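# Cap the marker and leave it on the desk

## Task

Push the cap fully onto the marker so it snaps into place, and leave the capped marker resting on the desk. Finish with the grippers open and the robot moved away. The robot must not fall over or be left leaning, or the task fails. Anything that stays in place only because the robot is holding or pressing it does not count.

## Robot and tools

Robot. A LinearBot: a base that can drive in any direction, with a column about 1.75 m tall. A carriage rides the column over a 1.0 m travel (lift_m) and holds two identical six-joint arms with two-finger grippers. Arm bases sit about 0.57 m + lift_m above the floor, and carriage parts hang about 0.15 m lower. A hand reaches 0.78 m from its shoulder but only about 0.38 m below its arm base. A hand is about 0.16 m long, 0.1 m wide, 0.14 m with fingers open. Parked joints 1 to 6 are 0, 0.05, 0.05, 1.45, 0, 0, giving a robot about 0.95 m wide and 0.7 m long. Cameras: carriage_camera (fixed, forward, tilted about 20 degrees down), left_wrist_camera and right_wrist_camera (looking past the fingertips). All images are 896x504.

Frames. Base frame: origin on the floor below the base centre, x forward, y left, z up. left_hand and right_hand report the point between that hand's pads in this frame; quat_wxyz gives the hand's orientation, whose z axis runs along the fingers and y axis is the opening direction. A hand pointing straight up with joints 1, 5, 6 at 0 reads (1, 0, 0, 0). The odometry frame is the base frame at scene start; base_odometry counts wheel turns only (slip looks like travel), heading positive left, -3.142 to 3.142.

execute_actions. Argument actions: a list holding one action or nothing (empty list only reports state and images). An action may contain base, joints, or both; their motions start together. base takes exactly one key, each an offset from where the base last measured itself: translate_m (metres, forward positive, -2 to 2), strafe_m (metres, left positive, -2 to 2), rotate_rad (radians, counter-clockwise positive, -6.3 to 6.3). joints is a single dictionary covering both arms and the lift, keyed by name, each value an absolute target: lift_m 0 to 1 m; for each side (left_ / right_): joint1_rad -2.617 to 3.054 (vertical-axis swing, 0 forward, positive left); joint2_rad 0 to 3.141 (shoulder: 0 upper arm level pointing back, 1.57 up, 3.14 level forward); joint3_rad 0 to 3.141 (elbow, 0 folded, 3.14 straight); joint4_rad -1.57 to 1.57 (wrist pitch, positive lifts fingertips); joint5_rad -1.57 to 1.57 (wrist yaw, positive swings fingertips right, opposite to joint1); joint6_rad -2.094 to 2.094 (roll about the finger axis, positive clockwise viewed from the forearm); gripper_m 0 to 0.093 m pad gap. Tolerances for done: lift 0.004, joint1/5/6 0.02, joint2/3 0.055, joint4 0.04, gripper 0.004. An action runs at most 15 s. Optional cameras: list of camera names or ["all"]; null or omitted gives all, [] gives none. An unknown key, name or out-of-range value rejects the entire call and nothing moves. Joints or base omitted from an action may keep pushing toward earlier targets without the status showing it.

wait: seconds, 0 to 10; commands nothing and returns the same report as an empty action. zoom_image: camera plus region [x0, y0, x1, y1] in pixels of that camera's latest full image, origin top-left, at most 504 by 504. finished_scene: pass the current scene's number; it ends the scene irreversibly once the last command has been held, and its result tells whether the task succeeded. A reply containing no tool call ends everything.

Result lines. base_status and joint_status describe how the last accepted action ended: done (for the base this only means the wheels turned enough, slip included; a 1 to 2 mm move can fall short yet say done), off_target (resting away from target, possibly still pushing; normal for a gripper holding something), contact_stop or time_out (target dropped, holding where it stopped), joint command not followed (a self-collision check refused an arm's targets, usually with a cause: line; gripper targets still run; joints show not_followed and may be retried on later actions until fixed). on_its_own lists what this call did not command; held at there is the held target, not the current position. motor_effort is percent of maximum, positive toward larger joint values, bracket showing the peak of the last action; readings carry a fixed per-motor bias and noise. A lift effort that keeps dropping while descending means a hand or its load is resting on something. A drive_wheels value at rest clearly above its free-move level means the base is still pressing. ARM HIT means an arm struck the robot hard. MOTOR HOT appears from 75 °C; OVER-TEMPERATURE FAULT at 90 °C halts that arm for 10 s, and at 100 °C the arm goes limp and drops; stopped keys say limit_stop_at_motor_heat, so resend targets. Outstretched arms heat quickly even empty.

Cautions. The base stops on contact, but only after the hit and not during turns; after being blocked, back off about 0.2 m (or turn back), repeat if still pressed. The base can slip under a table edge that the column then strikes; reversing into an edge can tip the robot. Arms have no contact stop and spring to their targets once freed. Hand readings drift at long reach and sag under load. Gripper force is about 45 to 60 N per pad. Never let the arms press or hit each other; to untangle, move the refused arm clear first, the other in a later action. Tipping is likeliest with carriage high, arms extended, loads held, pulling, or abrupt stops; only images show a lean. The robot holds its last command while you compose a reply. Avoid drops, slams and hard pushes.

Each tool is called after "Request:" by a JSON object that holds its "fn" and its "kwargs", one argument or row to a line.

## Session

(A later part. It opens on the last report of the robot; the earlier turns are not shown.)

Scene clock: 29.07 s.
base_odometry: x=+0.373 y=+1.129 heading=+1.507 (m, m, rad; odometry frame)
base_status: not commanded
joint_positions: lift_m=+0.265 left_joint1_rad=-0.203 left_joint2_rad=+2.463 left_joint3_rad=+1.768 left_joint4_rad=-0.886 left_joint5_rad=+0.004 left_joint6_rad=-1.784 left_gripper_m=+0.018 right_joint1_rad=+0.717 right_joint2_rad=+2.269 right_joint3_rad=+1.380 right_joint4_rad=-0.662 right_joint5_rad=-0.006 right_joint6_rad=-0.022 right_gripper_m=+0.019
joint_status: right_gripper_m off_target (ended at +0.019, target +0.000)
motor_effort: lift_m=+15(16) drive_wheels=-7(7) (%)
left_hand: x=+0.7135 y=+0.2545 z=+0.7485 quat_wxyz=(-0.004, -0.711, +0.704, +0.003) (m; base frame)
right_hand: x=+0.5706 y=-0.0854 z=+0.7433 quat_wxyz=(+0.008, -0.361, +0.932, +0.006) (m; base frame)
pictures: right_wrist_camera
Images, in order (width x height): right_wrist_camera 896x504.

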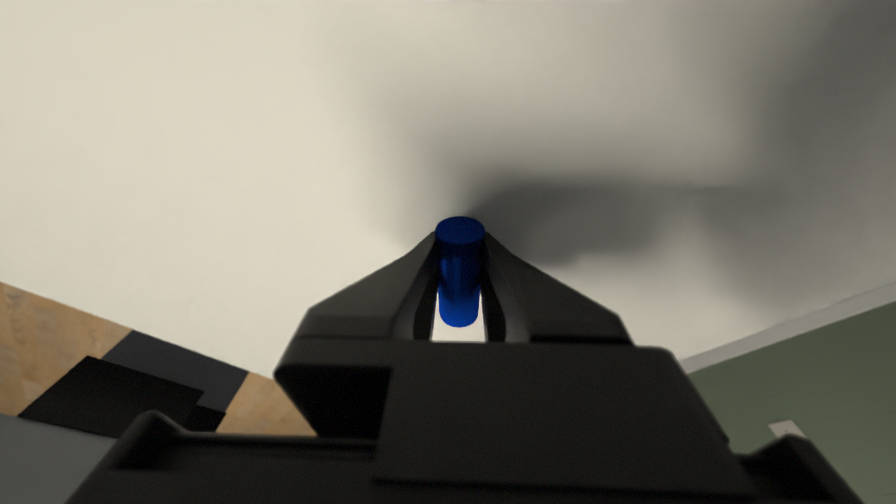

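Request:
{"fn": "execute_actions", "kwargs": {
  "actions": [
    {"joints": {"lift_m": 0.31, "right_joint2_rad": 2.26}}
  ],
  "cameras": []
}}

Request:
{"fn": "execute_actions", "kwargs": {
  "actions": [
    {"joints": {"right_joint6_rad": 0.94, "left_joint1_rad": -0.521, "left_joint2_rad": 2.317, "left_joint3_rad": 1.508, "left_joint4_rad": -0.762, "left_joint6_rad": -2.091}}
  ],
  "cameras": ["carriage_camera"]
}}

Request:
{"fn": "zoom_image", "kwargs": {
  "camera": "carriage_camera",
  "region": [340, 340, 540, 450]
}}

Scene clock: 30.73 s.
base_odometry: x=+0.373 y=+1.129 heading=+1.507 (m, m, rad; odometry frame)
base_status: not commanded
joint_positions: lift_m=+0.310 left_joint1_rad=-0.203 left_joint2_rad=+2.466 left_joint3_rad=+1.768 left_joint4_rad=-0.887 left_joint5_rad=+0.003 left_joint6_rad=-1.784 left_gripper_m=+0.018 right_joint1_rad=+0.717 right_joint2_rad=+2.267 right_joint3_rad=+1.380 right_joint4_rad=-0.659 right_joint5_rad=-0.006 right_joint6_rad=-0.022 right_gripper_m=+0.019
joint_status: all done
motor_effort: lift_m=+18(22) drive_wheels=+4(8) (%)
left_hand: x=+0.7129 y=+0.2547 z=+0.7921 quat_wxyz=(-0.005, -0.711, +0.704, +0.005) (m; base frame)
right_hand: x=+0.5715 y=-0.0846 z=+0.7888 quat_wxyz=(+0.011, -0.361, +0.932, +0.007) (m; base frame)
pictures: none
No camera images: the call's "cameras" was empty. Leave "cameras" out to get every camera's image.

Scene clock: 32.13 s.
base_odometry: x=+0.373 y=+1.129 heading=+1.507 (m, m, rad; odometry frame)
base_status: not commanded
joint_positions: lift_m=+0.310 left_joint1_rad=-0.528 left_joint2_rad=+2.320 left_joint3_rad=+1.511 left_joint4_rad=-0.767 left_joint5_rad=+0.005 left_joint6_rad=-2.086 left_gripper_m=+0.018 right_joint1_rad=+0.717 right_joint2_rad=+2.267 right_joint3_rad=+1.380 right_joint4_rad=-0.659 right_joint5_rad=-0.006 right_joint6_rad=+0.933 right_gripper_m=+0.019
joint_status: all done
motor_effort: lift_m=+18(18) drive_wheels=+4(5) (%)
left_hand: x=+0.6277 y=+0.1383 z=+0.7957 quat_wxyz=(-0.003, -0.703, +0.711, +0.002) (m; base frame)
right_hand: x=+0.5715 y=-0.0846 z=+0.7888 quat_wxyz=(+0.006, +0.108, +0.994, +0.011) (m; base frame)
pictures: carriage_camera
Images, in order (width x height): carriage_camera 896x504.

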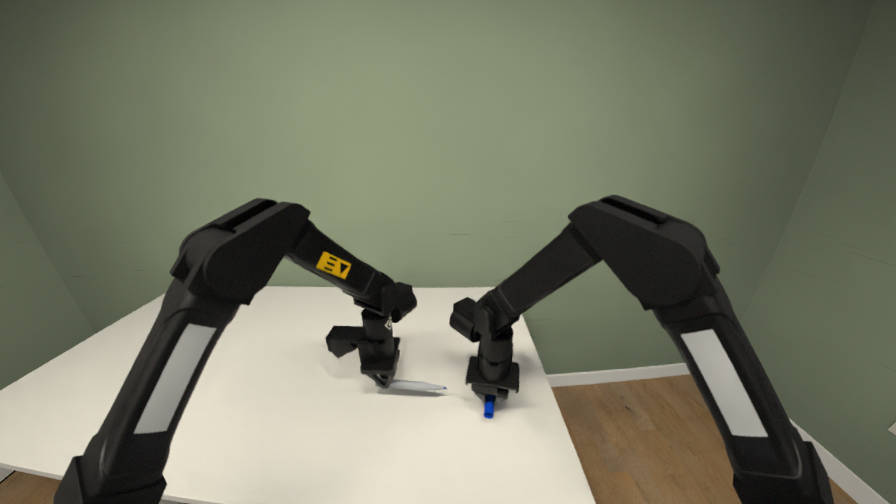

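Region (340, 340, 540, 450) of carriage_camera's 896x504 image, scaled by 2.520, with more detail than that image has; it fills the top 277 rows of this view, and the rest is white.

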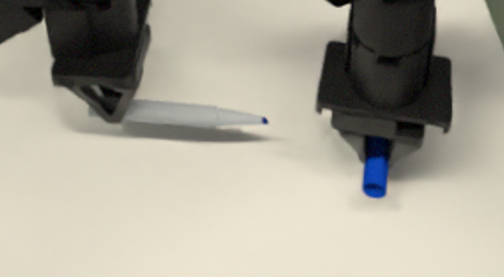

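Request:
{"fn": "execute_actions", "kwargs": {
  "actions": [
    {"joints": {"right_joint1_rad": 0.5, "right_joint2_rad": 2.318, "right_joint3_rad": 1.472, "right_joint4_rad": -0.725, "right_joint5_rad": 0.0, "right_joint6_rad": 2.07}}
  ],
  "cameras": []
}}

Request:
{"fn": "execute_actions", "kwargs": {
  "actions": [
    {"joints": {"lift_m": 0.266}}
  ],
  "cameras": ["carriage_camera"]
}}

Request:
{"fn": "zoom_image", "kwargs": {
  "camera": "carriage_camera",
  "region": [340, 330, 560, 450]
}}

Scene clock: 33.80 s.
base_odometry: x=+0.373 y=+1.129 heading=+1.507 (m, m, rad; odometry frame)
base_status: not commanded
joint_positions: lift_m=+0.310 left_joint1_rad=-0.528 left_joint2_rad=+2.320 left_joint3_rad=+1.511 left_joint4_rad=-0.767 left_joint5_rad=+0.005 left_joint6_rad=-2.086 left_gripper_m=+0.018 right_joint1_rad=+0.494 right_joint2_rad=+2.314 right_joint3_rad=+1.450 right_joint4_rad=-0.719 right_joint5_rad=+0.002 right_joint6_rad=+2.063 right_gripper_m=+0.019
joint_status: all done
motor_effort: lift_m=+18(18) drive_wheels=+4(7) (%)
left_hand: x=+0.6278 y=+0.1383 z=+0.7957 quat_wxyz=(-0.003, -0.703, +0.711, +0.002) (m; base frame)
right_hand: x=+0.6257 y=-0.1563 z=+0.7852 quat_wxyz=(-0.001, +0.706, +0.708, -0.006) (m; base frame)
pictures: none
No camera images: the call's "cameras" was empty. Leave "cameras" out to get every camera's image.

Scene clock: 34.50 s.
base_odometry: x=+0.373 y=+1.129 heading=+1.507 (m, m, rad; odometry frame)
base_status: not commanded
joint_positions: lift_m=+0.266 left_joint1_rad=-0.528 left_joint2_rad=+2.327 left_joint3_rad=+1.511 left_joint4_rad=-0.765 left_joint5_rad=+0.003 left_joint6_rad=-2.086 left_gripper_m=+0.018 right_joint1_rad=+0.494 right_joint2_rad=+2.314 right_joint3_rad=+1.457 right_joint4_rad=-0.724 right_joint5_rad=+0.001 right_joint6_rad=+2.063 right_gripper_m=+0.019
joint_status: all done
motor_effort: lift_m=+15(16) drive_wheels=+4(8) (%)
left_hand: x=+0.6270 y=+0.1390 z=+0.7493 quat_wxyz=(-0.003, -0.703, +0.711, +0.005) (m; base frame)
right_hand: x=+0.6270 y=-0.1556 z=+0.7431 quat_wxyz=(-0.001, +0.706, +0.708, -0.005) (m; base frame)
pictures: carriage_camera
Images, in order (width x height): carriage_camera 896x504.

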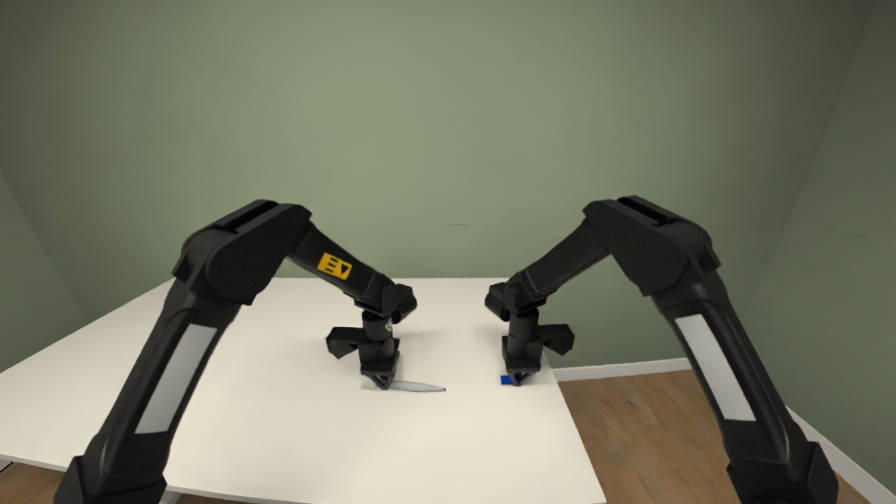

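Region (340, 330, 560, 450) of carriage_camera's 896x504 image, scaled by 2.291, with more detail than that image has; it fills the top 275 rows of this view, and the rest is white.

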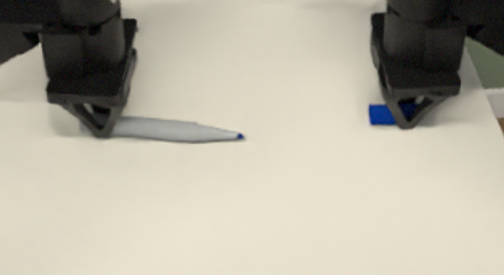

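Request:
{"fn": "execute_actions", "kwargs": {
  "actions": [
    {"joints": {"left_joint1_rad": -0.445, "left_joint6_rad": -2.094}}
  ],
  "cameras": ["carriage_camera"]
}}

Request:
{"fn": "zoom_image", "kwargs": {
  "camera": "carriage_camera",
  "region": [340, 330, 560, 450]
}}

Scene clock: 35.53 s.
base_odometry: x=+0.373 y=+1.129 heading=+1.507 (m, m, rad; odometry frame)
base_status: not commanded
joint_positions: lift_m=+0.266 left_joint1_rad=-0.437 left_joint2_rad=+2.327 left_joint3_rad=+1.511 left_joint4_rad=-0.765 left_joint5_rad=+0.000 left_joint6_rad=-2.089 left_gripper_m=+0.018 right_joint1_rad=+0.494 right_joint2_rad=+2.314 right_joint3_rad=+1.457 right_joint4_rad=-0.724 right_joint5_rad=+0.001 right_joint6_rad=+2.063 right_gripper_m=+0.019
joint_status: all done
motor_effort: lift_m=+15(15) drive_wheels=+4(4) (%)
left_hand: x=+0.6447 y=+0.1726 z=+0.7493 quat_wxyz=(-0.001, -0.735, +0.678, +0.005) (m; base frame)
right_hand: x=+0.6270 y=-0.1556 z=+0.7431 quat_wxyz=(-0.001, +0.706, +0.708, -0.005) (m; base frame)
pictures: carriage_camera
Images, in order (width x height): carriage_camera 896x504.

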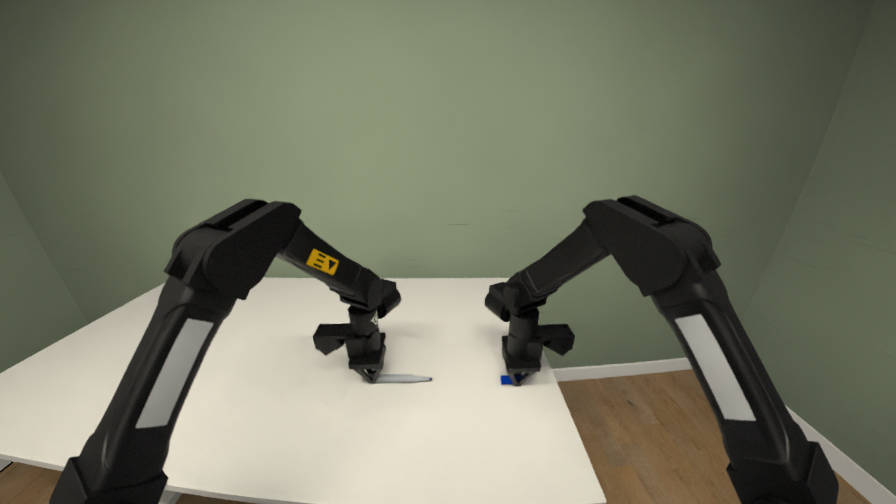

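Region (340, 330, 560, 450) of carriage_camera's 896x504 image, scaled by 2.291, with more detail than that image has; it fills the top 275 rows of this view, and the rest is white.

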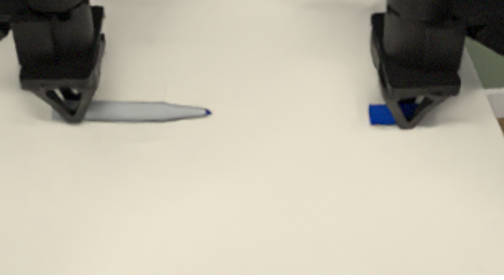

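Request:
{"fn": "execute_actions", "kwargs": {
  "actions": [
    {"joints": {"left_gripper_m": 0.06}}
  ],
  "cameras": []
}}

Request:
{"fn": "execute_actions", "kwargs": {
  "actions": [
    {"joints": {"left_joint2_rad": 2.15, "left_joint4_rad": -0.93, "lift_m": 0.269}}
  ],
  "cameras": []
}}

Request:
{"fn": "execute_actions", "kwargs": {
  "actions": [
    {"base": {"strafe_m": 0.13}}
  ],
  "cameras": ["carriage_camera", "right_wrist_camera"]
}}

Request:
{"fn": "zoom_image", "kwargs": {
  "camera": "carriage_camera",
  "region": [420, 350, 540, 410]
}}

Scene clock: 36.43 s.
base_odometry: x=+0.373 y=+1.129 heading=+1.507 (m, m, rad; odometry frame)
base_status: not commanded
joint_positions: lift_m=+0.266 left_joint1_rad=-0.437 left_joint2_rad=+2.327 left_joint3_rad=+1.511 left_joint4_rad=-0.765 left_joint5_rad=+0.000 left_joint6_rad=-2.089 left_gripper_m=+0.060 right_joint1_rad=+0.494 right_joint2_rad=+2.314 right_joint3_rad=+1.457 right_joint4_rad=-0.724 right_joint5_rad=+0.001 right_joint6_rad=+2.063 right_gripper_m=+0.019
joint_status: all done
motor_effort: lift_m=+15(16) drive_wheels=+4(3) (%)
left_hand: x=+0.6447 y=+0.1726 z=+0.7493 quat_wxyz=(-0.001, -0.735, +0.678, +0.005) (m; base frame)
right_hand: x=+0.6270 y=-0.1556 z=+0.7431 quat_wxyz=(-0.001, +0.706, +0.708, -0.005) (m; base frame)
pictures: none
No camera images: the call's "cameras" was empty. Leave "cameras" out to get every camera's image.

Scene clock: 37.20 s.
base_odometry: x=+0.373 y=+1.129 heading=+1.507 (m, m, rad; odometry frame)
base_status: not commanded
joint_positions: lift_m=+0.269 left_joint1_rad=-0.437 left_joint2_rad=+2.149 left_joint3_rad=+1.511 left_joint4_rad=-0.920 left_joint5_rad=+0.000 left_joint6_rad=-2.089 left_gripper_m=+0.060 right_joint1_rad=+0.494 right_joint2_rad=+2.314 right_joint3_rad=+1.457 right_joint4_rad=-0.724 right_joint5_rad=+0.001 right_joint6_rad=+2.063 right_gripper_m=+0.019
joint_status: all done
motor_effort: lift_m=+19(21) drive_wheels=+4(8) (%)
left_hand: x=+0.6356 y=+0.1769 z=+0.8205 quat_wxyz=(+0.002, -0.735, +0.678, -0.006) (m; base frame)
right_hand: x=+0.6270 y=-0.1556 z=+0.7456 quat_wxyz=(-0.001, +0.706, +0.708, -0.005) (m; base frame)
pictures: none
No camera images: the call's "cameras" was empty. Leave "cameras" out to get every camera's image.

Scene clock: 38.93 s.
base_odometry: x=+0.243 y=+1.138 heading=+1.507 (m, m, rad; odometry frame)
base_status: done
joint_positions: lift_m=+0.269 left_joint1_rad=-0.441 left_joint2_rad=+2.149 left_joint3_rad=+1.511 left_joint4_rad=-0.922 left_joint5_rad=+0.000 left_joint6_rad=-2.089 left_gripper_m=+0.060 right_joint1_rad=+0.498 right_joint2_rad=+2.314 right_joint3_rad=+1.457 right_joint4_rad=-0.724 right_joint5_rad=+0.001 right_joint6_rad=+2.063 right_gripper_m=+0.019
joint_status: not commanded
motor_effort: lift_m=+19(19) drive_wheels=-4(12) (%)
left_hand: x=+0.6344 y=+0.1758 z=+0.8205 quat_wxyz=(+0.002, -0.734, +0.679, -0.005) (m; base frame)
right_hand: x=+0.6263 y=-0.1544 z=+0.7456 quat_wxyz=(-0.001, +0.705, +0.709, -0.005) (m; base frame)
pictures: carriage_camera, right_wrist_camera
Images, in order (width x height): carriage_camera 896x504, right_wrist_camera 896x504.

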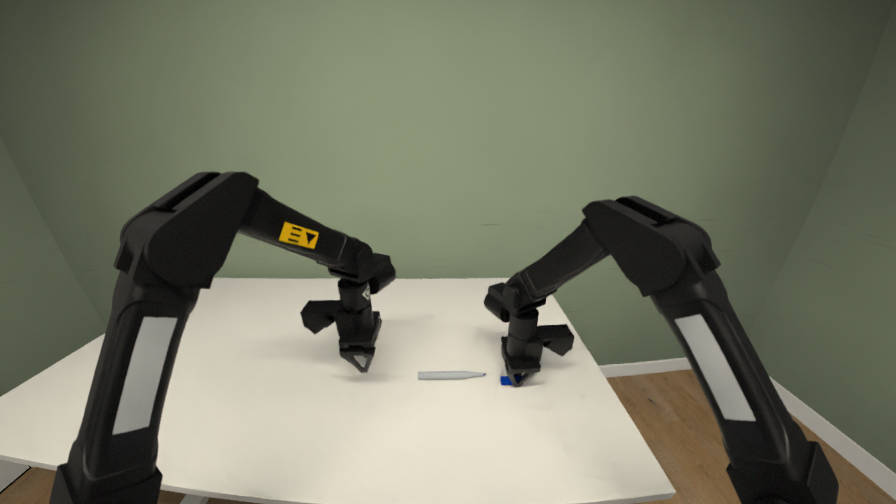

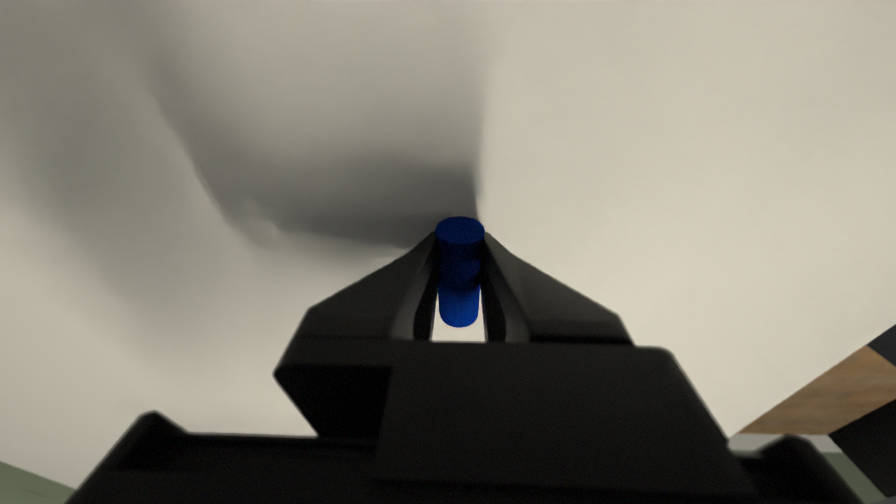

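Region (420, 350, 540, 410) of carriage_camera's 896x504 image, scaled by 4.200, with more detail than that image has.

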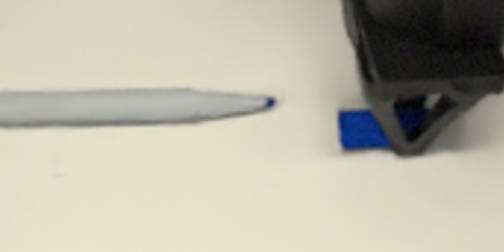

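Request:
{"fn": "execute_actions", "kwargs": {
  "actions": [
    {"base": {"translate_m": 0.017}}
  ],
  "cameras": ["carriage_camera"]
}}

Request:
{"fn": "zoom_image", "kwargs": {
  "camera": "carriage_camera",
  "region": [420, 350, 540, 410]
}}

Scene clock: 39.90 s.
base_odometry: x=+0.244 y=+1.154 heading=+1.507 (m, m, rad; odometry frame)
base_status: done
joint_positions: lift_m=+0.269 left_joint1_rad=-0.441 left_joint2_rad=+2.149 left_joint3_rad=+1.511 left_joint4_rad=-0.923 left_joint5_rad=+0.000 left_joint6_rad=-2.089 left_gripper_m=+0.060 right_joint1_rad=+0.498 right_joint2_rad=+2.314 right_joint3_rad=+1.457 right_joint4_rad=-0.725 right_joint5_rad=+0.001 right_joint6_rad=+2.063 right_gripper_m=+0.019
joint_status: not commanded
motor_effort: lift_m=+19(19) drive_wheels=+4(7) (%)
left_hand: x=+0.6341 y=+0.1759 z=+0.8205 quat_wxyz=(+0.002, -0.734, +0.679, -0.004) (m; base frame)
right_hand: x=+0.6261 y=-0.1545 z=+0.7456 quat_wxyz=(-0.001, +0.705, +0.709, -0.006) (m; base frame)
pictures: carriage_camera
Images, in order (width x height): carriage_camera 896x504.

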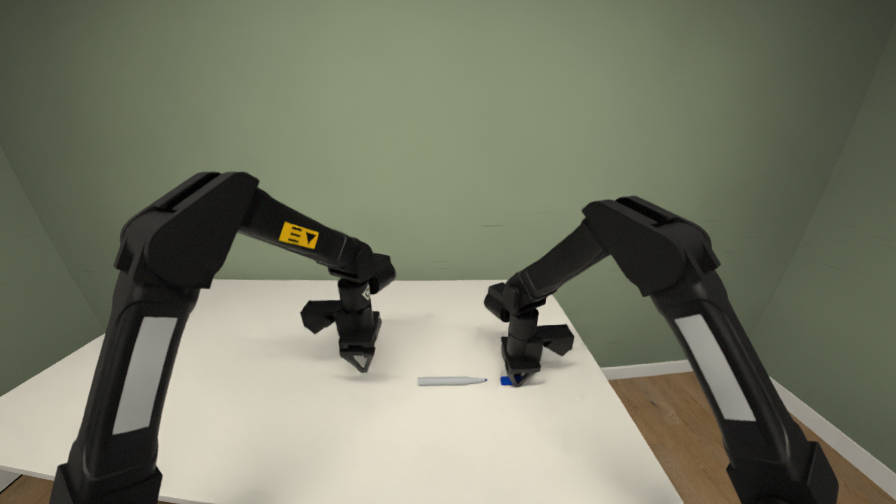

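Region (420, 350, 540, 410) of carriage_camera's 896x504 image, scaled by 4.200, with more detail than that image has.

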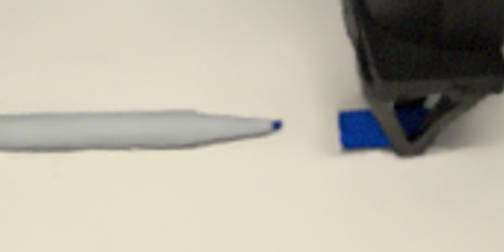

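Request:
{"fn": "execute_actions", "kwargs": {
  "actions": [
    {"base": {"strafe_m": 0.04}}
  ],
  "cameras": ["carriage_camera"]
}}

Request:
{"fn": "zoom_image", "kwargs": {
  "camera": "carriage_camera",
  "region": [420, 350, 540, 410]
}}

Scene clock: 41.07 s.
base_odometry: x=+0.204 y=+1.157 heading=+1.507 (m, m, rad; odometry frame)
base_status: done
joint_positions: lift_m=+0.269 left_joint1_rad=-0.441 left_joint2_rad=+2.149 left_joint3_rad=+1.511 left_joint4_rad=-0.924 left_joint5_rad=+0.000 left_joint6_rad=-2.089 left_gripper_m=+0.060 right_joint1_rad=+0.498 right_joint2_rad=+2.314 right_joint3_rad=+1.457 right_joint4_rad=-0.725 right_joint5_rad=+0.001 right_joint6_rad=+2.063 right_gripper_m=+0.019
joint_status: not commanded
motor_effort: lift_m=+19(19) drive_wheels=-4(11) (%)
left_hand: x=+0.6340 y=+0.1759 z=+0.8205 quat_wxyz=(+0.002, -0.734, +0.679, -0.004) (m; base frame)
right_hand: x=+0.6260 y=-0.1544 z=+0.7456 quat_wxyz=(-0.001, +0.705, +0.709, -0.006) (m; base frame)
pictures: carriage_camera
Images, in order (width x height): carriage_camera 896x504.

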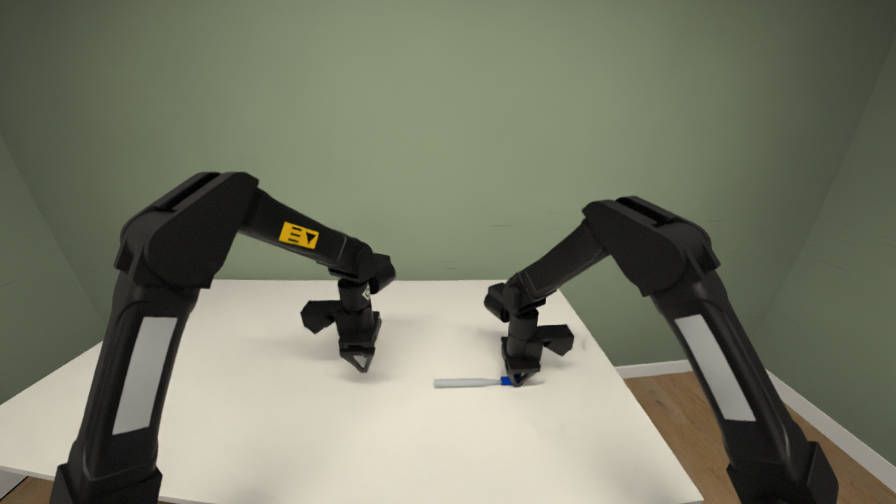

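Region (420, 350, 540, 410) of carriage_camera's 896x504 image, scaled by 4.200, with more detail than that image has.

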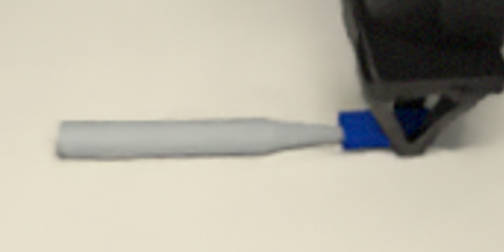

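Request:
{"fn": "execute_actions", "kwargs": {
  "actions": [
    {"joints": {"left_gripper_m": 0.0, "left_joint1_rad": -0.666, "left_joint2_rad": 2.259, "left_joint3_rad": 1.373, "left_joint4_rad": -0.384}}
  ]
}}

Request:
{"fn": "zoom_image", "kwargs": {
  "camera": "carriage_camera",
  "region": [380, 330, 540, 410]
}}

Scene clock: 42.93 s.
base_odometry: x=+0.204 y=+1.157 heading=+1.507 (m, m, rad; odometry frame)
base_status: not commanded
joint_positions: lift_m=+0.269 left_joint1_rad=-0.675 left_joint2_rad=+2.271 left_joint3_rad=+1.372 left_joint4_rad=-0.394 left_joint5_rad=-0.002 left_joint6_rad=-2.090 left_gripper_m=+0.001 right_joint1_rad=+0.498 right_joint2_rad=+2.314 right_joint3_rad=+1.457 right_joint4_rad=-0.726 right_joint5_rad=+0.001 right_joint6_rad=+2.063 right_gripper_m=+0.019
joint_status: all done
motor_effort: lift_m=+19(19) drive_wheels=+1(2) (%)
left_hand: x=+0.6302 y=+0.0608 z=+0.7541 quat_wxyz=(+0.027, -0.644, +0.753, -0.136) (m; base frame)
right_hand: x=+0.6258 y=-0.1545 z=+0.7456 quat_wxyz=(-0.001, +0.705, +0.709, -0.006) (m; base frame)
pictures: carriage_camera, left_wrist_camera, right_wrist_camera
Images, in order (width x height): carriage_camera 896x504, left_wrist_camera 896x504, right_wrist_camera 896x504.

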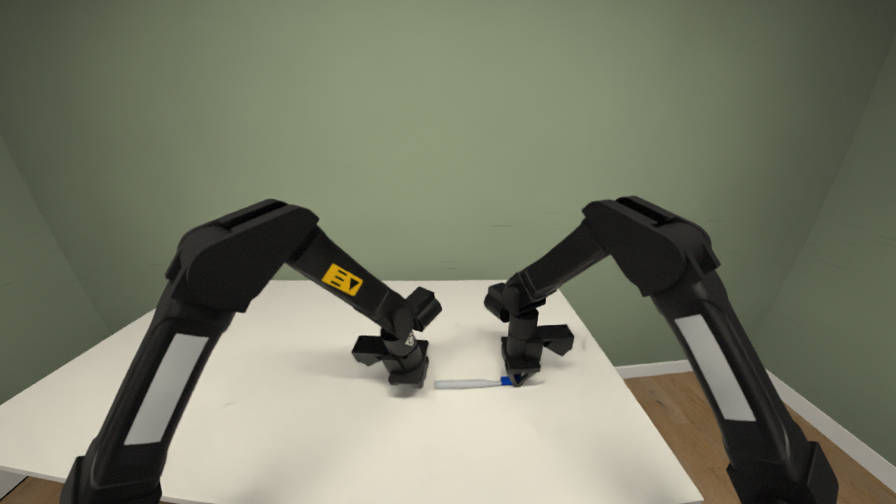

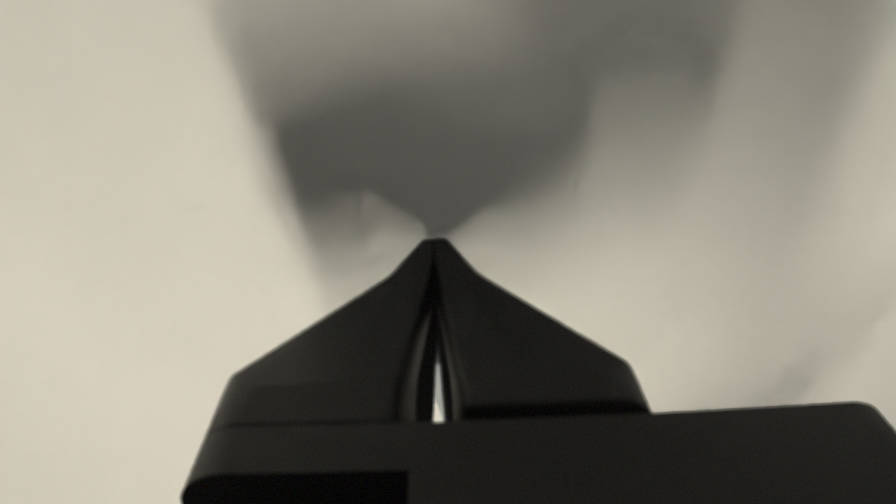

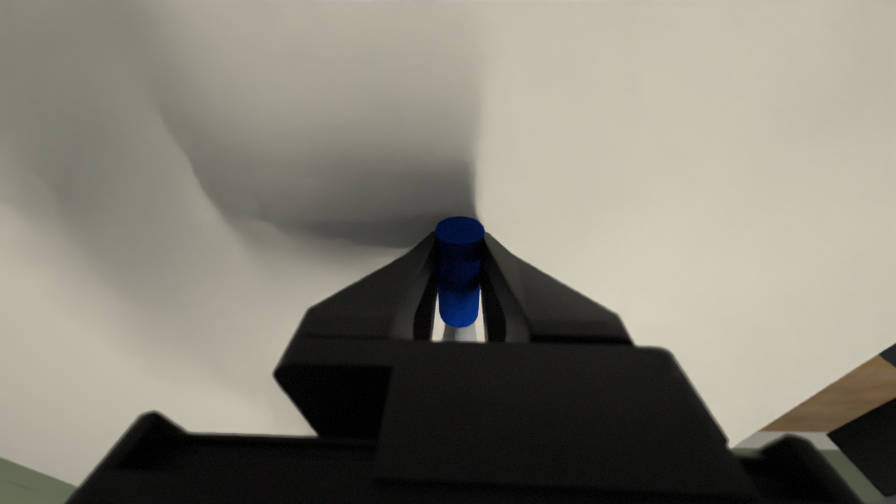

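Region (380, 330, 540, 410) of carriage_camera's 896x504 image, scaled by 3.150, with more detail than that image has.

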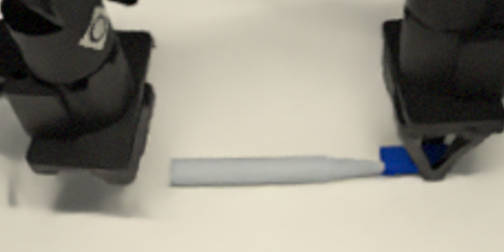

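Request:
{"fn": "execute_actions", "kwargs": {
  "actions": [
    {"joints": {"left_gripper_m": 0.04}}
  ],
  "cameras": ["left_wrist_camera"]
}}

Scene clock: 43.60 s.
base_odometry: x=+0.204 y=+1.157 heading=+1.507 (m, m, rad; odometry frame)
base_status: not commanded
joint_positions: lift_m=+0.269 left_joint1_rad=-0.675 left_joint2_rad=+2.271 left_joint3_rad=+1.372 left_joint4_rad=-0.394 left_joint5_rad=-0.002 left_joint6_rad=-2.090 left_gripper_m=+0.040 right_joint1_rad=+0.498 right_joint2_rad=+2.314 right_joint3_rad=+1.457 right_joint4_rad=-0.726 right_joint5_rad=+0.001 right_joint6_rad=+2.063 right_gripper_m=+0.019
joint_status: all done
motor_effort: lift_m=+19(19) drive_wheels=+0(1) (%)
left_hand: x=+0.6302 y=+0.0608 z=+0.7541 quat_wxyz=(+0.027, -0.644, +0.753, -0.136) (m; base frame)
right_hand: x=+0.6258 y=-0.1545 z=+0.7456 quat_wxyz=(-0.001, +0.705, +0.709, -0.006) (m; base frame)
pictures: left_wrist_camera
Images, in order (width x height): left_wrist_camera 896x504.

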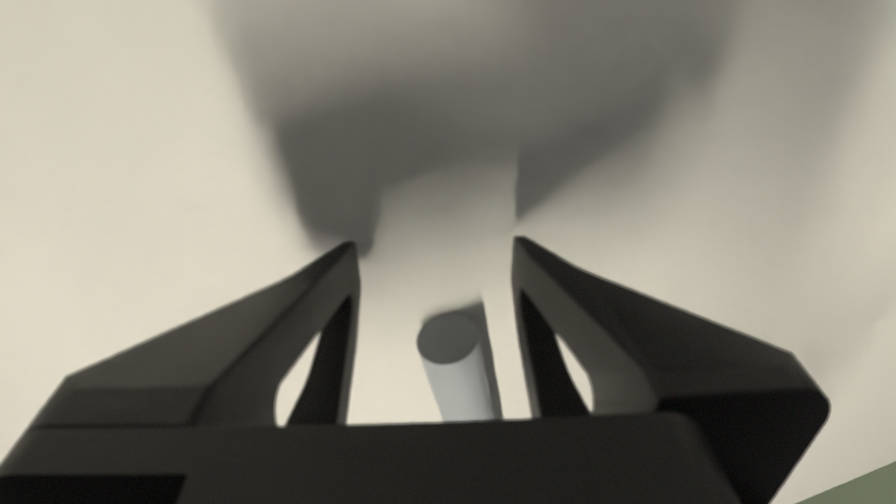

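Request:
{"fn": "execute_actions", "kwargs": {
  "actions": [
    {"joints": {"left_gripper_m": 0.0}}
  ],
  "cameras": []
}}

Request:
{"fn": "execute_actions", "kwargs": {
  "actions": [
    {"joints": {"left_joint1_rad": -0.743, "left_joint2_rad": 2.366, "left_joint3_rad": 1.57, "left_joint4_rad": -0.474}}
  ],
  "cameras": ["carriage_camera"]
}}

Request:
{"fn": "zoom_image", "kwargs": {
  "camera": "carriage_camera",
  "region": [380, 330, 540, 410]
}}

Scene clock: 44.47 s.
base_odometry: x=+0.204 y=+1.157 heading=+1.507 (m, m, rad; odometry frame)
base_status: not commanded
joint_positions: lift_m=+0.269 left_joint1_rad=-0.675 left_joint2_rad=+2.271 left_joint3_rad=+1.372 left_joint4_rad=-0.394 left_joint5_rad=-0.002 left_joint6_rad=-2.090 left_gripper_m=+0.001 right_joint1_rad=+0.498 right_joint2_rad=+2.314 right_joint3_rad=+1.457 right_joint4_rad=-0.726 right_joint5_rad=+0.001 right_joint6_rad=+2.063 right_gripper_m=+0.019
joint_status: all done
motor_effort: lift_m=+19(19) drive_wheels=+1(1) (%)
left_hand: x=+0.6302 y=+0.0608 z=+0.7541 quat_wxyz=(+0.027, -0.644, +0.753, -0.136) (m; base frame)
right_hand: x=+0.6258 y=-0.1545 z=+0.7456 quat_wxyz=(-0.001, +0.705, +0.709, -0.006) (m; base frame)
pictures: none
No camera images: the call's "cameras" was empty. Leave "cameras" out to get every camera's image.

Scene clock: 45.27 s.
base_odometry: x=+0.204 y=+1.157 heading=+1.507 (m, m, rad; odometry frame)
base_status: not commanded
joint_positions: lift_m=+0.269 left_joint1_rad=-0.745 left_joint2_rad=+2.362 left_joint3_rad=+1.555 left_joint4_rad=-0.477 left_joint5_rad=-0.005 left_joint6_rad=-2.090 left_gripper_m=+0.001 right_joint1_rad=+0.498 right_joint2_rad=+2.314 right_joint3_rad=+1.457 right_joint4_rad=-0.727 right_joint5_rad=+0.001 right_joint6_rad=+2.063 right_gripper_m=+0.019
joint_status: all done
motor_effort: lift_m=+19(19) drive_wheels=+1(1) (%)
left_hand: x=+0.6341 y=+0.0144 z=+0.7574 quat_wxyz=(+0.024, -0.617, +0.774, -0.141) (m; base frame)
right_hand: x=+0.6257 y=-0.1546 z=+0.7457 quat_wxyz=(-0.001, +0.705, +0.709, -0.006) (m; base frame)
pictures: carriage_camera
Images, in order (width x height): carriage_camera 896x504.

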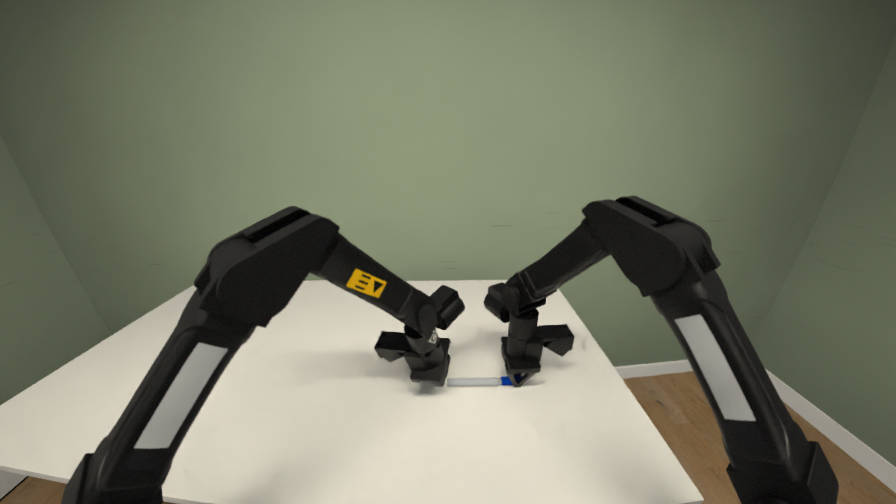

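Region (380, 330, 540, 410) of carriage_camera's 896x504 image, scaled by 3.150, with more detail than that image has.

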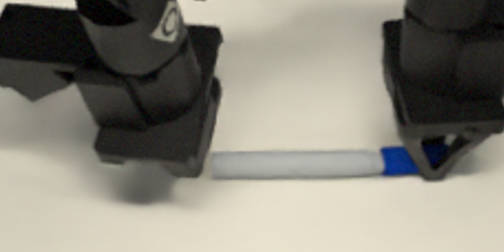

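Request:
{"fn": "execute_actions", "kwargs": {
  "actions": [
    {"joints": {"left_joint1_rad": -0.779, "left_joint2_rad": 2.378, "left_joint3_rad": 1.566, "left_joint4_rad": -0.384}}
  ],
  "cameras": ["carriage_camera", "right_wrist_camera"]
}}

Request:
{"fn": "zoom_image", "kwargs": {
  "camera": "carriage_camera",
  "region": [420, 350, 540, 410]
}}

Scene clock: 46.10 s.
base_odometry: x=+0.204 y=+1.157 heading=+1.507 (m, m, rad; odometry frame)
base_status: not commanded
joint_positions: lift_m=+0.269 left_joint1_rad=-0.771 left_joint2_rad=+2.375 left_joint3_rad=+1.555 left_joint4_rad=-0.411 left_joint5_rad=-0.006 left_joint6_rad=-2.090 left_gripper_m=+0.001 right_joint1_rad=+0.498 right_joint2_rad=+2.314 right_joint3_rad=+1.457 right_joint4_rad=-0.730 right_joint5_rad=+0.007 right_joint6_rad=+2.063 right_gripper_m=+0.019
joint_status: all done
motor_effort: lift_m=+19(19) drive_wheels=+1(1) (%)
left_hand: x=+0.6348 y=-0.0041 z=+0.7565 quat_wxyz=(+0.027, -0.604, +0.779, -0.168) (m; base frame)
right_hand: x=+0.6254 y=-0.1559 z=+0.7457 quat_wxyz=(+0.001, +0.705, +0.709, -0.009) (m; base frame)
pictures: carriage_camera, right_wrist_camera
Images, in order (width x height): carriage_camera 896x504, right_wrist_camera 896x504.

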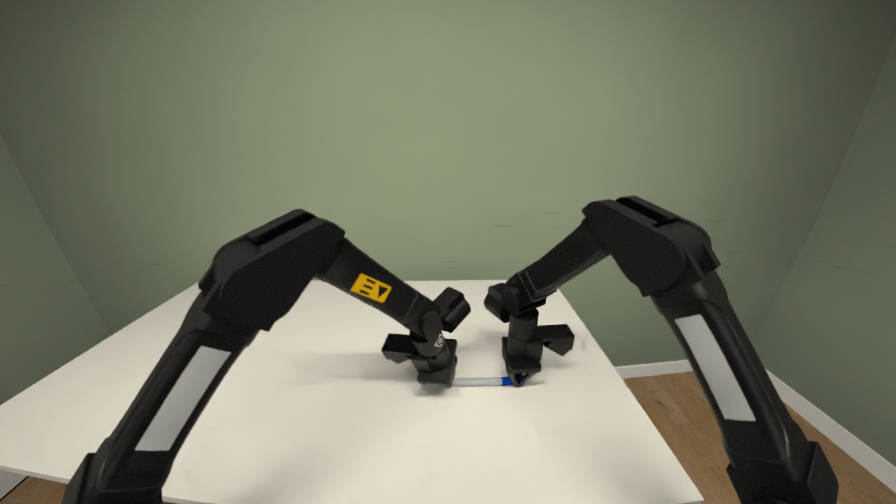

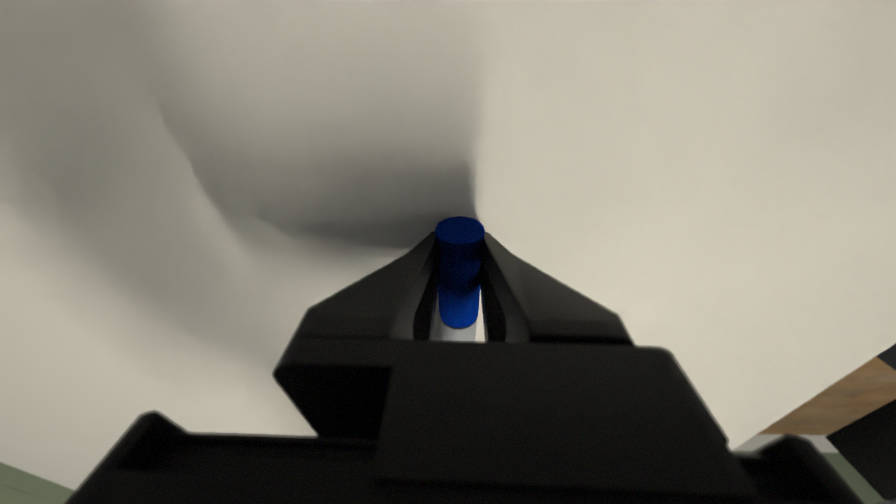

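Region (420, 350, 540, 410) of carriage_camera's 896x504 image, scaled by 4.200, with more detail than that image has.

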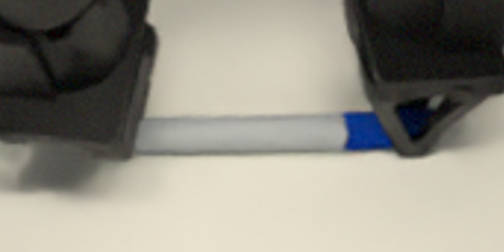

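Request:
{"fn": "execute_actions", "kwargs": {
  "actions": [
    {"joints": {"left_joint4_rad": -0.28, "left_joint5_rad": 0.12, "left_joint2_rad": 2.395}}
  ],
  "cameras": ["carriage_camera", "right_wrist_camera"]
}}

Request:
{"fn": "zoom_image", "kwargs": {
  "camera": "carriage_camera",
  "region": [420, 350, 540, 410]
}}

Scene clock: 47.03 s.
base_odometry: x=+0.204 y=+1.157 heading=+1.507 (m, m, rad; odometry frame)
base_status: not commanded
joint_positions: lift_m=+0.269 left_joint1_rad=-0.768 left_joint2_rad=+2.392 left_joint3_rad=+1.555 left_joint4_rad=-0.354 left_joint5_rad=+0.067 left_joint6_rad=-2.090 left_gripper_m=+0.001 right_joint1_rad=+0.489 right_joint2_rad=+2.314 right_joint3_rad=+1.457 right_joint4_rad=-0.759 right_joint5_rad=+0.042 right_joint6_rad=+2.063 right_gripper_m=+0.019
joint_status: left_joint4_rad off_target (ended at -0.354, target -0.280); left_joint5_rad off_target (ended at +0.068, target +0.120); the others done
motor_effort: lift_m=+18(18) drive_wheels=+1(1) (%)
left_hand: x=+0.6342 y=-0.0187 z=+0.7534 quat_wxyz=(-0.006, -0.598, +0.779, -0.192) (m; base frame)
right_hand: x=+0.6237 y=-0.1676 z=+0.7460 quat_wxyz=(+0.014, +0.708, +0.706, -0.028) (m; base frame)
pictures: carriage_camera, right_wrist_camera
Images, in order (width x height): carriage_camera 896x504, right_wrist_camera 896x504.

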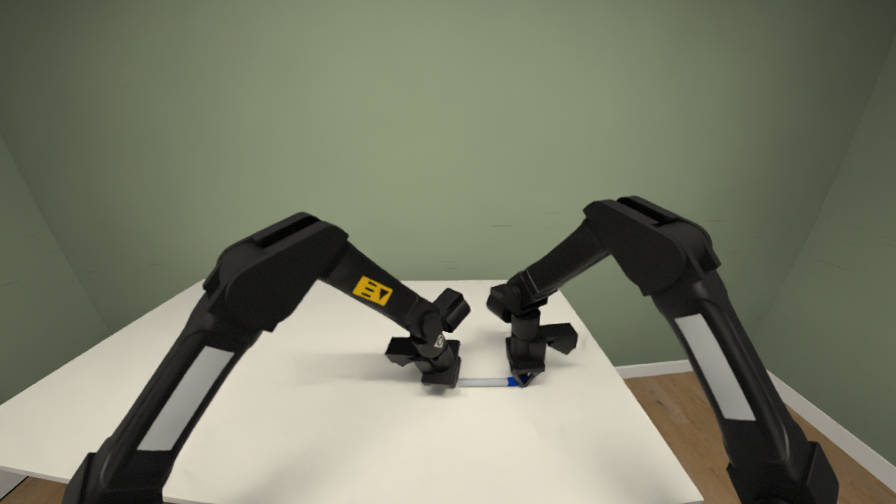

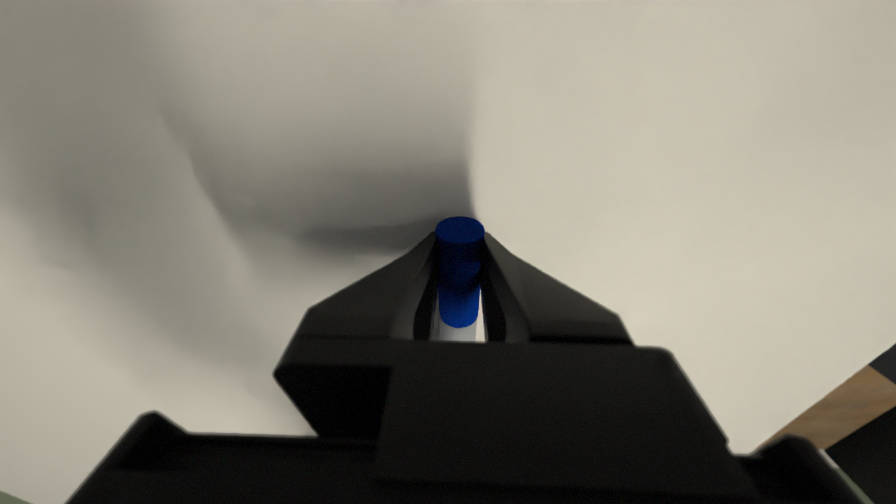

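Region (420, 350, 540, 410) of carriage_camera's 896x504 image, scaled by 4.200, with more detail than that image has.

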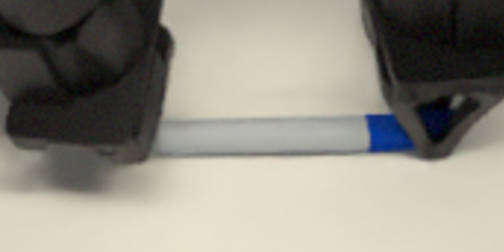

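Request:
{"fn": "zoom_image", "kwargs": {
  "camera": "carriage_camera",
  "region": [480, 365, 530, 395]
}}

Request:
{"fn": "zoom_image", "kwargs": {
  "camera": "right_wrist_camera",
  "region": [410, 290, 510, 350]
}}

Region (480, 365, 530, 395) of carriage_camera's 896x504 image, scaled by 10.080, with more detail than that image has; it fills the top 302 rows of this view, and the rest is white.

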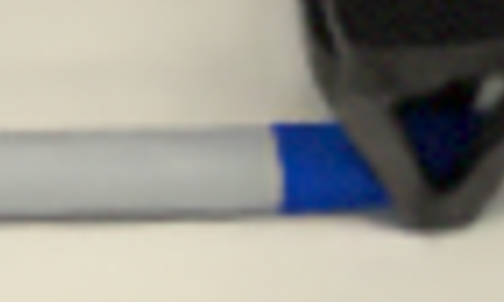

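Region (410, 290, 510, 350) of right_wrist_camera's 896x504 image, scaled by 5.040, with more detail than that image has; it fills the top 302 rows of this view, and the rest is white.

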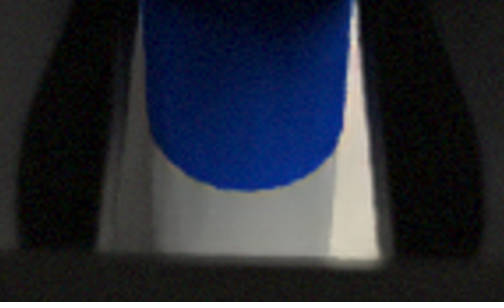

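Request:
{"fn": "execute_actions", "kwargs": {
  "actions": [
    {"joints": {"left_joint4_rad": -0.13, "left_joint5_rad": 0.23, "right_joint5_rad": -0.12, "right_joint4_rad": -0.62, "right_joint1_rad": 0.52}}
  ],
  "cameras": ["carriage_camera"]
}}

Request:
{"fn": "zoom_image", "kwargs": {
  "camera": "carriage_camera",
  "region": [440, 355, 540, 405]
}}

Scene clock: 48.37 s.
base_odometry: x=+0.204 y=+1.157 heading=+1.507 (m, m, rad; odometry frame)
base_status: not commanded
joint_positions: lift_m=+0.269 left_joint1_rad=-0.731 left_joint2_rad=+2.400 left_joint3_rad=+1.550 left_joint4_rad=-0.293 left_joint5_rad=+0.114 left_joint6_rad=-2.090 left_gripper_m=+0.001 right_joint1_rad=+0.484 right_joint2_rad=+2.314 right_joint3_rad=+1.457 right_joint4_rad=-0.740 right_joint5_rad=+0.011 right_joint6_rad=+2.070 right_gripper_m=+0.019
joint_status: left_joint4_rad off_target (ended at -0.293, target -0.130); left_joint5_rad off_target (ended at +0.113, target +0.230); right_joint1_rad off_target (ended at +0.484, target +0.520); right_joint4_rad off_target (ended at -0.740, target -0.620); right_joint5_rad off_target (ended at +0.011, target -0.120)
motor_effort: lift_m=+19(19) drive_wheels=+0(1) (%)
left_hand: x=+0.6492 y=-0.0176 z=+0.7540 quat_wxyz=(-0.021, -0.604, +0.767, -0.218) (m; base frame)
right_hand: x=+0.6261 y=-0.1624 z=+0.7457 quat_wxyz=(+0.001, +0.712, +0.702, -0.014) (m; base frame)
pictures: carriage_camera
Images, in order (width x height): carriage_camera 896x504.

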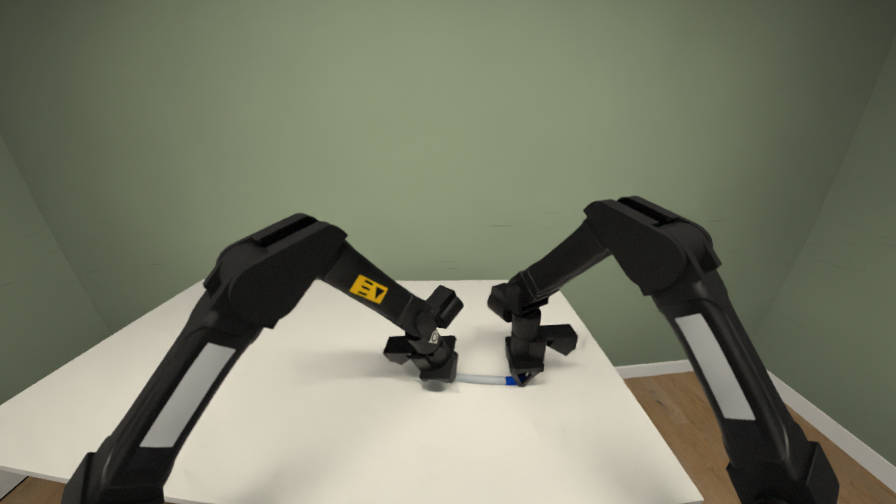

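Region (440, 355, 540, 405) of carriage_camera's 896x504 image, scaled by 5.040, with more detail than that image has.

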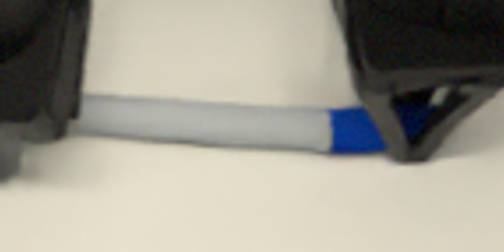

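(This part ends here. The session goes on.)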